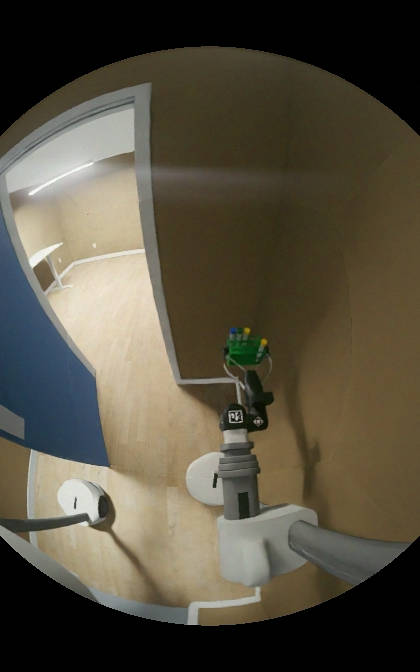

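Request:
{"method": "execute_actions", "body": {
  "actions": [
    {"r2":{"base":{"strafe_m":0.57}}}
  ],
  "cameras": []
}}

Request:
{"method": "execute_actions", "body": {
  "actions": [
    {"r2":{"base":{"translate_m":0.45}}}
  ],
  "cameras": []
}}

Request:
{"method": "execute_actions", "body": {
  "actions": [
    {"r2":{"base":{"strafe_m":0.1}}}
  ],
  "cameras": []
}}

Request:
{"method": "execute_actions", "body": {
  "actions": [
    {"r2":{"base":{"translate_m":1.5}}}
  ],
  "cameras": []
}}

Request:
{"method": "execute_actions", "body": {
  "actions": [
    {"r2":{"base":{"rotate_rad":1.57},"pace":"slow"},"r1":{"joints":{"gripper_m":0.1}}}
  ],
  "cameras": []
}}

Request:
{"method": "execute_actions", "body": {
  "actions": [
    {"r1":{"base":{"translate_m":-0.3}},"r2":{"joints":{"lift_m":0.95},"pace":"slow"}}
  ],
  "cameras": ["r2_head_left_camera","r2_wrist_camera"]
}}

Scene clock: 180.07 s.
r1.base_odometry: x=+0.332 y=-3.796 heading=-1.806 (m, m, rad; r1's odometry frame)
r1.turned_by_wheels: +0.000 (rad since the last result)
r1.turned_by_imu: -0.002 (rad since the last result)
r1.base_tilt: forward=+0.2 right=-0.3 (deg)
r1.lidar_m: 0.38 1.00 0.77 0.70 0.77 0.99 1.03 1.12 1.37 0.51 0.36 0.36
r1.base_status: not commanded
r1.joint_positions: lift_m=+0.930 arm_m=+0.021 wrist_yaw_rad=-0.007 wrist_pitch_rad=-0.013 wrist_roll_rad=-0.017 gripper_m=-0.035
r1.joint_status: not commanded
r1.on_its_own: wrist_yaw_rad is at rest, and its effort (+20) is outside its rest range (-13 to +13)
r1.motor_effort: lift_m=+22(21) arm_m=-3(3) wrist_yaw_rad=+20(21) wrist_pitch_rad=-5(4) wrist_roll_rad=-1(1) gripper_m=-13(13) wheel_0=-6(6) wheel_1=+1(1) wheel_2=-4(4) (%)
r1.hand_pose: x=+0.4793 y=-0.0895 z=+1.1119 quat_wxyz=(+1.000, -0.008, -0.007, -0.004) (m; r1's base frame)
r1.wrist_depth_mm: 976 991 866 150 210 151 - / 976 991 854 149 211 152 - / 991 976 842 149 211 152 128 / 991 991 842 148 211 153 129 / 976 991 842 148 211 152 128 / 991 991 183 148 181 152 - / 976 147 854 146 211 137 -
r2.base_odometry: x=+2.810 y=+2.821 heading=+1.062 (m, m, rad; r2's odometry frame)
r2.turned_by_wheels: +0.000 (rad since the last result)
r2.turned_by_imu: +0.000 (rad since the last result)
r2.base_tilt: forward=+0.4 right=+0.0 (deg)
r2.lidar_m: 0.45 0.64 0.31 0.27 0.35 0.40 1.37 1.21 0.85 0.81 0.86 0.87
r2.base_status: done
r2.joint_positions: lift_m=+0.860 arm_m=+0.051 wrist_yaw_rad=+0.000 wrist_pitch_rad=+0.023 wrist_roll_rad=-0.005 gripper_m=+0.060
r2.joint_status: not commanded
r2.motor_effort: lift_m=+19(20) arm_m=-4(4) wrist_yaw_rad=+1(1) wrist_pitch_rad=-9(10) wrist_roll_rad=+3(3) gripper_m=-21(23) wheel_0=+1(8) wheel_1=+0(9) wheel_2=+0(0) (%)
r2.hand_pose: x=+0.5100 y=-0.0874 z=+1.0316 quat_wxyz=(+1.000, -0.003, +0.011, +0.000) (m; r2's base frame)
r2.wrist_depth_mm: - - - - 627 580 580 / - - - - 640 591 591 / - - - - 634 597 597 / - - - 236 585 603 597 / - - 209 235 186 603 603 / - 177 200 216 187 173 603 / - - 205 - 187 615 609
pictures: none
No camera images: the call's "cameras" was empty. Leave "cameras" out to get every camera's image.

Scene clock: 183.03 s.
r1.base_odometry: x=+0.332 y=-3.796 heading=-1.806 (m, m, rad; r1's odometry frame)
r1.turned_by_wheels: +0.000 (rad since the last result)
r1.turned_by_imu: -0.001 (rad since the last result)
r1.base_tilt: forward=+0.2 right=-0.3 (deg)
r1.lidar_m: 0.38 1.02 0.75 0.71 0.78 1.00 1.02 1.12 1.33 1.30 0.84 0.37
r1.base_status: not commanded
r1.joint_positions: lift_m=+0.930 arm_m=+0.021 wrist_yaw_rad=-0.007 wrist_pitch_rad=-0.013 wrist_roll_rad=-0.017 gripper_m=-0.035
r1.joint_status: not commanded
r1.on_its_own: wrist_yaw_rad is at rest, and its effort (+21) is outside its rest range (-13 to +13)
r1.motor_effort: lift_m=+21(21) arm_m=-3(3) wrist_yaw_rad=+21(18) wrist_pitch_rad=-4(4) wrist_roll_rad=-1(1) gripper_m=-13(17) wheel_0=-6(6) wheel_1=+1(1) wheel_2=-4(4) (%)
r1.hand_pose: x=+0.4793 y=-0.0895 z=+1.1119 quat_wxyz=(+1.000, -0.008, -0.007, -0.004) (m; r1's base frame)
r1.wrist_depth_mm: 991 1008 878 149 210 151 - / 991 976 866 149 211 151 - / 991 976 854 149 212 152 129 / 976 976 854 148 211 152 128 / 991 976 842 149 211 153 128 / 991 991 183 148 180 151 - / 1008 148 854 146 209 137 -
r2.base_odometry: x=+3.029 y=+3.214 heading=+1.062 (m, m, rad; r2's odometry frame)
r2.turned_by_wheels: +0.000 (rad since the last result)
r2.turned_by_imu: -0.004 (rad since the last result)
r2.base_tilt: forward=+0.3 right=-0.2 (deg)
r2.lidar_m: 0.48 2.99 0.52 0.41 0.38 0.46 1.83 1.20 0.85 0.80 0.59 0.46
r2.base_status: done
r2.joint_positions: lift_m=+0.860 arm_m=+0.051 wrist_yaw_rad=+0.000 wrist_pitch_rad=+0.023 wrist_roll_rad=-0.005 gripper_m=+0.060
r2.joint_status: not commanded
r2.motor_effort: lift_m=+20(20) arm_m=-4(4) wrist_yaw_rad=+0(0) wrist_pitch_rad=-9(9) wrist_roll_rad=+3(2) gripper_m=-24(25) wheel_0=+1(7) wheel_1=+0(4) wheel_2=+2(8) (%)
r2.hand_pose: x=+0.5100 y=-0.0874 z=+1.0316 quat_wxyz=(+1.000, -0.003, +0.011, +0.000) (m; r2's base frame)
r2.wrist_depth_mm: - - - - - - 226 / - - - - - - 225 / - - - - - - 227 / - - - 236 - - 229 / - - 207 236 187 - 230 / - 177 200 216 187 174 206 / - - 205 - 187 - 246
pictures: none
No camera images: the call's "cameras" was empty. Leave "cameras" out to get every camera's image.

Scene clock: 184.50 s.
r1.base_odometry: x=+0.332 y=-3.796 heading=-1.806 (m, m, rad; r1's odometry frame)
r1.turned_by_wheels: +0.000 (rad since the last result)
r1.turned_by_imu: +0.000 (rad since the last result)
r1.base_tilt: forward=+0.2 right=-0.2 (deg)
r1.lidar_m: 0.38 1.02 0.74 0.70 0.77 1.00 0.97 1.09 1.32 1.29 1.37 0.37
r1.base_status: not commanded
r1.joint_positions: lift_m=+0.930 arm_m=+0.021 wrist_yaw_rad=-0.007 wrist_pitch_rad=-0.013 wrist_roll_rad=-0.017 gripper_m=-0.035
r1.joint_status: not commanded
r1.on_its_own: wrist_yaw_rad is at rest, and its effort (+21) is outside its rest range (-13 to +13)
r1.motor_effort: lift_m=+21(22) arm_m=-3(3) wrist_yaw_rad=+21(19) wrist_pitch_rad=-4(5) wrist_roll_rad=-1(1) gripper_m=-12(19) wheel_0=-6(6) wheel_1=+1(1) wheel_2=-4(4) (%)
r1.hand_pose: x=+0.4793 y=-0.0895 z=+1.1119 quat_wxyz=(+1.000, -0.008, -0.007, -0.004) (m; r1's base frame)
r1.wrist_depth_mm: 1008 976 878 149 211 151 - / 991 991 842 149 211 152 - / 1008 991 842 149 211 152 128 / 991 1008 842 148 211 153 128 / 1008 991 842 148 211 152 128 / 991 976 182 148 181 152 - / 976 147 866 146 209 137 -
r2.base_odometry: x=+2.942 y=+3.263 heading=+1.062 (m, m, rad; r2's odometry frame)
r2.turned_by_wheels: +0.000 (rad since the last result)
r2.turned_by_imu: +0.000 (rad since the last result)
r2.base_tilt: forward=+0.2 right=-0.2 (deg)
r2.lidar_m: 0.47 2.95 0.40 0.29 0.31 0.36 0.82 1.34 0.94 0.89 0.60 0.50
r2.base_status: done
r2.joint_positions: lift_m=+0.860 arm_m=+0.051 wrist_yaw_rad=+0.000 wrist_pitch_rad=+0.023 wrist_roll_rad=-0.005 gripper_m=+0.060
r2.joint_status: not commanded
r2.motor_effort: lift_m=+20(20) arm_m=-4(4) wrist_yaw_rad=+0(0) wrist_pitch_rad=-9(9) wrist_roll_rad=+3(3) gripper_m=-25(21) wheel_0=+0(9) wheel_1=+1(10) wheel_2=+1(2) (%)
r2.hand_pose: x=+0.5100 y=-0.0874 z=+1.0316 quat_wxyz=(+1.000, -0.003, +0.011, +0.000) (m; r2's base frame)
r2.wrist_depth_mm: - - - - - - - / - - - - - - - / - - - - - - - / - - - 236 - - - / - - 209 235 186 - - / - 178 199 216 186 173 - / - - 205 - 186 - -
pictures: none
No camera images: the call's "cameras" was empty. Leave "cameras" out to get every camera's image.

Scene clock: 191.00 s.
r1.base_odometry: x=+0.332 y=-3.796 heading=-1.806 (m, m, rad; r1's odometry frame)
r1.turned_by_wheels: +0.000 (rad since the last result)
r1.turned_by_imu: -0.002 (rad since the last result)
r1.base_tilt: forward=+0.2 right=-0.2 (deg)
r1.lidar_m: 0.39 1.03 0.75 0.72 0.78 1.00 1.04 1.08 1.33 1.30 1.38 0.38
r1.base_status: not commanded
r1.joint_positions: lift_m=+0.930 arm_m=+0.021 wrist_yaw_rad=-0.007 wrist_pitch_rad=-0.013 wrist_roll_rad=-0.017 gripper_m=-0.035
r1.joint_status: not commanded
r1.on_its_own: wrist_yaw_rad is at rest, and its effort (+19) is outside its rest range (-13 to +13)
r1.motor_effort: lift_m=+22(21) arm_m=-3(3) wrist_yaw_rad=+19(18) wrist_pitch_rad=-5(5) wrist_roll_rad=-1(1) gripper_m=-18(19) wheel_0=-6(6) wheel_1=+1(1) wheel_2=-4(4) (%)
r1.hand_pose: x=+0.4793 y=-0.0895 z=+1.1119 quat_wxyz=(+1.000, -0.008, -0.007, -0.004) (m; r1's base frame)
r1.wrist_depth_mm: 991 991 866 150 210 151 - / 976 991 854 149 211 151 - / 991 991 842 148 211 152 128 / 976 991 854 148 211 153 128 / 1008 976 842 148 211 152 128 / 960 991 183 148 181 152 - / 991 148 878 146 209 137 -
r2.base_odometry: x=+3.672 y=+4.574 heading=+1.063 (m, m, rad; r2's odometry frame)
r2.turned_by_wheels: +0.000 (rad since the last result)
r2.turned_by_imu: -0.011 (rad since the last result)
r2.base_tilt: forward=+0.2 right=-0.1 (deg)
r2.lidar_m: 0.48 2.24 2.09 2.00 1.36 1.09 1.48 0.99 1.30 1.90 1.97 2.25
r2.base_status: done
r2.joint_positions: lift_m=+0.860 arm_m=+0.051 wrist_yaw_rad=+0.000 wrist_pitch_rad=+0.023 wrist_roll_rad=-0.005 gripper_m=+0.060
r2.joint_status: not commanded
r2.motor_effort: lift_m=+19(20) arm_m=-4(4) wrist_yaw_rad=+0(2) wrist_pitch_rad=-9(9) wrist_roll_rad=+3(3) gripper_m=-25(23) wheel_0=+0(4) wheel_1=-1(4) wheel_2=+2(9) (%)
r2.hand_pose: x=+0.5100 y=-0.0874 z=+1.0316 quat_wxyz=(+1.000, -0.003, +0.011, +0.000) (m; r2's base frame)
r2.wrist_depth_mm: 1863 1808 1921 1863 1863 1921 1863 / 1808 1921 1921 1921 1921 1921 1863 / 1921 1921 1983 1983 1921 1921 1921 / 1921 1983 1921 236 1921 1983 1863 / 1921 1921 209 236 185 1983 - / - 177 199 216 186 174 - / 1983 1983 204 - 186 1983 -
pictures: none
No camera images: the call's "cameras" was empty. Leave "cameras" out to get every camera's image.

Scene clock: 193.87 s.
r1.base_odometry: x=+0.332 y=-3.796 heading=-1.806 (m, m, rad; r1's odometry frame)
r1.turned_by_wheels: +0.000 (rad since the last result)
r1.turned_by_imu: -0.001 (rad since the last result)
r1.base_tilt: forward=+0.2 right=-0.3 (deg)
r1.lidar_m: 0.43 1.02 0.75 0.72 0.75 1.00 1.00 1.13 1.38 1.29 1.35 0.40
r1.base_status: not commanded
r1.joint_positions: lift_m=+0.930 arm_m=+0.020 wrist_yaw_rad=-0.009 wrist_pitch_rad=-0.013 wrist_roll_rad=-0.017 gripper_m=+0.100
r1.joint_status: all done
r1.on_its_own: wrist_yaw_rad is at rest, and its effort (+28) is outside its rest range (-13 to +13)
r1.motor_effort: lift_m=+22(22) arm_m=-2(3) wrist_yaw_rad=+28(27) wrist_pitch_rad=-5(5) wrist_roll_rad=-2(1) gripper_m=+2(16) wheel_0=-5(6) wheel_1=+0(1) wheel_2=-6(5) (%)
r1.hand_pose: x=+0.4788 y=-0.0901 z=+1.1118 quat_wxyz=(+1.000, -0.008, -0.007, -0.005) (m; r1's base frame)
r1.wrist_depth_mm: 991 976 891 407 160 195 - / 991 991 878 410 160 196 166 / 976 991 866 410 160 197 167 / 976 991 866 407 160 196 167 / 991 976 854 407 160 196 167 / 976 991 585 407 160 189 166 / 991 991 878 148 160 181 -
r2.base_odometry: x=+3.672 y=+4.574 heading=+2.632 (m, m, rad; r2's odometry frame)
r2.turned_by_wheels: +1.570 (rad since the last result)
r2.turned_by_imu: +1.602 (rad since the last result)
r2.base_tilt: forward=+0.2 right=+0.0 (deg)
r2.lidar_m: 0.45 1.35 1.09 1.46 0.98 1.32 1.91 1.99 2.26 2.14 2.21 2.08
r2.base_status: done
r2.joint_positions: lift_m=+0.860 arm_m=+0.051 wrist_yaw_rad=+0.000 wrist_pitch_rad=+0.023 wrist_roll_rad=-0.005 gripper_m=+0.060
r2.joint_status: not commanded
r2.motor_effort: lift_m=+20(20) arm_m=-4(4) wrist_yaw_rad=-1(0) wrist_pitch_rad=-9(9) wrist_roll_rad=+3(2) gripper_m=-23(22) wheel_0=+0(4) wheel_1=-2(6) wheel_2=+0(6) (%)
r2.hand_pose: x=+0.5100 y=-0.0874 z=+1.0316 quat_wxyz=(+1.000, -0.003, +0.011, +0.000) (m; r2's base frame)
r2.wrist_depth_mm: 1464 - - - - - - / 1464 - - - - - - / 1464 - - - - - - / 1464 - - 236 1756 - - / 1499 - 208 236 186 - - / 1499 178 199 216 187 174 - / 1397 1983 205 - 186 - -
pictures: none
No camera images: the call's "cameras" was empty. Leave "cameras" out to get every camera's image.

Scene clock: 196.33 s.
r1.base_odometry: x=+0.402 y=-3.504 heading=-1.806 (m, m, rad; r1's odometry frame)
r1.turned_by_wheels: +0.000 (rad since the last result)
r1.turned_by_imu: +0.000 (rad since the last result)
r1.base_tilt: forward=+0.2 right=-0.2 (deg)
r1.lidar_m: 1.03 1.05 0.75 0.72 0.80 0.69 0.74 0.80 1.05 1.29 1.39 0.84
r1.base_status: done
r1.joint_positions: lift_m=+0.930 arm_m=+0.020 wrist_yaw_rad=+0.000 wrist_pitch_rad=-0.013 wrist_roll_rad=-0.017 gripper_m=+0.100
r1.joint_status: not commanded
r1.motor_effort: lift_m=+22(21) arm_m=-2(2) wrist_yaw_rad=+0(26) wrist_pitch_rad=-5(5) wrist_roll_rad=-1(1) gripper_m=-2(1) wheel_0=+0(10) wheel_1=+0(2) wheel_2=+0(7) (%)
r1.hand_pose: x=+0.4796 y=-0.0875 z=+1.1118 quat_wxyz=(+1.000, -0.008, -0.007, +0.000) (m; r1's base frame)
r1.wrist_depth_mm: 1229 1281 1308 976 759 609 1255 / 1205 1308 1255 991 759 597 1308 / 1205 1308 1308 976 741 591 1255 / 1229 1308 1281 976 759 597 1281 / 1205 1308 1255 976 759 597 1281 / 1281 1281 1182 991 200 580 1281 / 1229 1308 1308 150 759 580 1255
r2.base_odometry: x=+3.672 y=+4.574 heading=+2.632 (m, m, rad; r2's odometry frame)
r2.turned_by_wheels: +0.000 (rad since the last result)
r2.turned_by_imu: -0.001 (rad since the last result)
r2.base_tilt: forward=+0.1 right=-0.1 (deg)
r2.lidar_m: 0.48 1.36 1.10 1.34 0.98 1.34 1.91 1.99 2.26 2.15 2.25 0.46
r2.base_status: not commanded
r2.joint_positions: lift_m=+0.950 arm_m=+0.051 wrist_yaw_rad=+0.000 wrist_pitch_rad=+0.023 wrist_roll_rad=-0.005 gripper_m=+0.060
r2.joint_status: all done
r2.motor_effort: lift_m=+21(23) arm_m=-4(3) wrist_yaw_rad=-1(1) wrist_pitch_rad=-9(9) wrist_roll_rad=+2(3) gripper_m=-26(22) wheel_0=+0(0) wheel_1=-2(2) wheel_2=+0(0) (%)
r2.hand_pose: x=+0.5100 y=-0.0874 z=+1.1215 quat_wxyz=(+1.000, -0.003, +0.011, +0.000) (m; r2's base frame)
r2.wrist_depth_mm: 1499 - - - - - - / 1537 - - - - - - / 1499 - - - - - - / 1464 - - 236 - - - / 1430 - 209 235 187 - - / 1464 178 199 216 187 174 - / 1366 - 204 - 187 - -
pictures: r2_head_left_camera, r2_wrist_camera
Images, in order (width x height): r2_head_left_camera 420x672, r2_wrist_camera 616x392.

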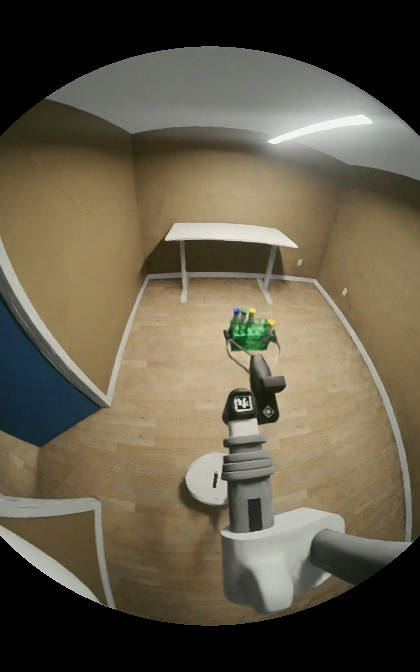

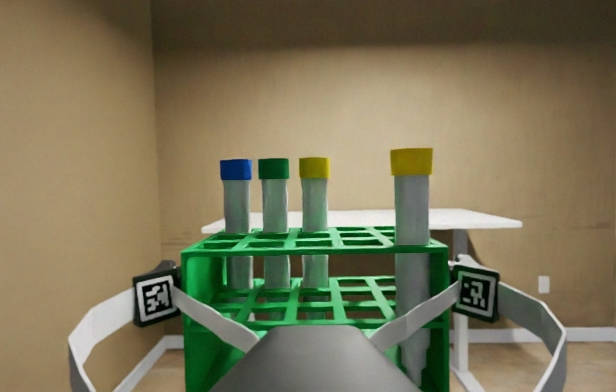

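Desk looks higher (~1.05).

Request:
{"method": "execute_actions", "body": {
  "actions": [
    {"r2":{"base":{"translate_m":1.45},"joints":{"lift_m":1.05}}}
  ],
  "cameras": []
}}

Request:
{"method": "execute_actions", "body": {
  "actions": [
    {"r2":{"joints":{"arm_m":0.3},"pace":"slow"}}
  ],
  "cameras": ["r2_wrist_camera"]
}}

Scene clock: 203.93 s.
r1.base_odometry: x=+0.402 y=-3.504 heading=-1.806 (m, m, rad; r1's odometry frame)
r1.turned_by_wheels: +0.000 (rad since the last result)
r1.turned_by_imu: -0.002 (rad since the last result)
r1.base_tilt: forward=+0.2 right=-0.3 (deg)
r1.lidar_m: 1.49 1.04 0.76 0.72 0.79 0.70 0.73 0.79 1.02 1.27 1.37 1.55
r1.base_status: not commanded
r1.joint_positions: lift_m=+0.930 arm_m=+0.020 wrist_yaw_rad=+0.000 wrist_pitch_rad=-0.013 wrist_roll_rad=-0.017 gripper_m=+0.100
r1.joint_status: not commanded
r1.motor_effort: lift_m=+22(21) arm_m=-2(2) wrist_yaw_rad=+1(0) wrist_pitch_rad=-4(5) wrist_roll_rad=-1(1) gripper_m=-3(3) wheel_0=+0(0) wheel_1=+0(0) wheel_2=+0(0) (%)
r1.hand_pose: x=+0.4796 y=-0.0875 z=+1.1118 quat_wxyz=(+1.000, -0.008, -0.007, +0.000) (m; r1's base frame)
r1.wrist_depth_mm: 1255 1255 1308 1336 1336 1281 1308 / 1205 1308 1308 1308 1255 1255 1308 / 1229 1308 1281 1308 1308 1255 1308 / 1229 1336 1308 1308 1308 1281 1281 / 1255 1281 1281 1308 1336 1281 1281 / 1255 1281 1255 1308 201 1255 1308 / 1229 1308 1308 149 1281 1308 1281
r2.base_odometry: x=+2.406 y=+5.280 heading=+2.632 (m, m, rad; r2's odometry frame)
r2.turned_by_wheels: +0.000 (rad since the last result)
r2.turned_by_imu: -0.011 (rad since the last result)
r2.base_tilt: forward=+0.1 right=+0.0 (deg)
r2.lidar_m: 0.49 0.59 1.00 0.95 0.99 1.46 3.42 3.12 2.25 2.13 0.80 0.48
r2.base_status: done
r2.joint_positions: lift_m=+1.050 arm_m=+0.051 wrist_yaw_rad=+0.000 wrist_pitch_rad=+0.023 wrist_roll_rad=-0.005 gripper_m=+0.060
r2.joint_status: all done
r2.motor_effort: lift_m=+21(22) arm_m=-4(4) wrist_yaw_rad=+2(0) wrist_pitch_rad=-8(9) wrist_roll_rad=+3(2) gripper_m=-22(23) wheel_0=-1(4) wheel_1=+1(4) wheel_2=+1(9) (%)
r2.hand_pose: x=+0.5100 y=-0.0874 z=+1.2216 quat_wxyz=(+1.000, -0.003, +0.011, +0.000) (m; r2's base frame)
r2.wrist_depth_mm: 1098 1078 1060 1078 1078 1078 1078 / 1098 1078 1078 1060 1078 1098 1078 / 1098 1098 1098 1098 1118 1098 1118 / 1098 1098 1098 236 1098 1098 1098 / 1118 1098 209 236 187 1098 1118 / 1138 177 200 216 187 174 904 / 640 668 204 - 187 640 640
pictures: none
No camera images: the call's "cameras" was empty. Leave "cameras" out to get every camera's image.

Scene clock: 207.73 s.
r1.base_odometry: x=+0.402 y=-3.504 heading=-1.806 (m, m, rad; r1's odometry frame)
r1.turned_by_wheels: +0.000 (rad since the last result)
r1.turned_by_imu: -0.001 (rad since the last result)
r1.base_tilt: forward=+0.2 right=-0.2 (deg)
r1.lidar_m: 1.48 1.01 0.76 0.73 0.80 0.72 0.73 0.80 1.06 1.29 1.37 1.54
r1.base_status: not commanded
r1.joint_positions: lift_m=+0.930 arm_m=+0.020 wrist_yaw_rad=+0.000 wrist_pitch_rad=-0.013 wrist_roll_rad=-0.017 gripper_m=+0.100
r1.joint_status: not commanded
r1.motor_effort: lift_m=+22(22) arm_m=-2(2) wrist_yaw_rad=+1(1) wrist_pitch_rad=-5(5) wrist_roll_rad=-1(1) gripper_m=-3(4) wheel_0=+0(0) wheel_1=+0(0) wheel_2=+0(1) (%)
r1.hand_pose: x=+0.4796 y=-0.0875 z=+1.1118 quat_wxyz=(+1.000, -0.008, -0.007, +0.000) (m; r1's base frame)
r1.wrist_depth_mm: 1205 1336 1281 1281 1308 1308 1255 / 1255 1281 1281 1281 1281 1308 1281 / 1205 1308 1336 1281 1308 1255 1281 / 1229 1308 1308 1308 1308 1308 1308 / 1205 1308 1281 1281 1281 1281 1255 / 1255 1281 1255 1281 200 1281 1255 / 1229 1336 1255 150 1281 1308 1281
r2.base_odometry: x=+2.406 y=+5.280 heading=+2.632 (m, m, rad; r2's odometry frame)
r2.turned_by_wheels: +0.000 (rad since the last result)
r2.turned_by_imu: -0.002 (rad since the last result)
r2.base_tilt: forward=+0.3 right=-0.1 (deg)
r2.lidar_m: 0.55 0.60 0.99 0.94 1.00 1.48 3.42 3.07 2.23 2.11 0.80 0.57
r2.base_status: not commanded
r2.joint_positions: lift_m=+1.050 arm_m=+0.299 wrist_yaw_rad=+0.000 wrist_pitch_rad=+0.023 wrist_roll_rad=-0.005 gripper_m=+0.060
r2.joint_status: all done
r2.motor_effort: lift_m=+20(20) arm_m=+4(3) wrist_yaw_rad=+2(2) wrist_pitch_rad=-9(9) wrist_roll_rad=+4(2) gripper_m=-23(23) wheel_0=-1(1) wheel_1=+1(1) wheel_2=+1(1) (%)
r2.hand_pose: x=+0.7585 y=-0.0874 z=+1.2216 quat_wxyz=(+1.000, -0.003, +0.011, +0.000) (m; r2's base frame)
r2.wrist_depth_mm: 820 820 831 842 831 831 831 / 831 831 842 842 831 820 854 / 854 831 831 854 842 842 831 / 842 842 854 236 854 842 842 / 854 842 210 234 186 866 891 / 854 177 199 216 187 174 866 / 634 668 204 - 186 647 634
pictures: r2_wrist_camera
Images, in order (width x height): r2_wrist_camera 616x392.

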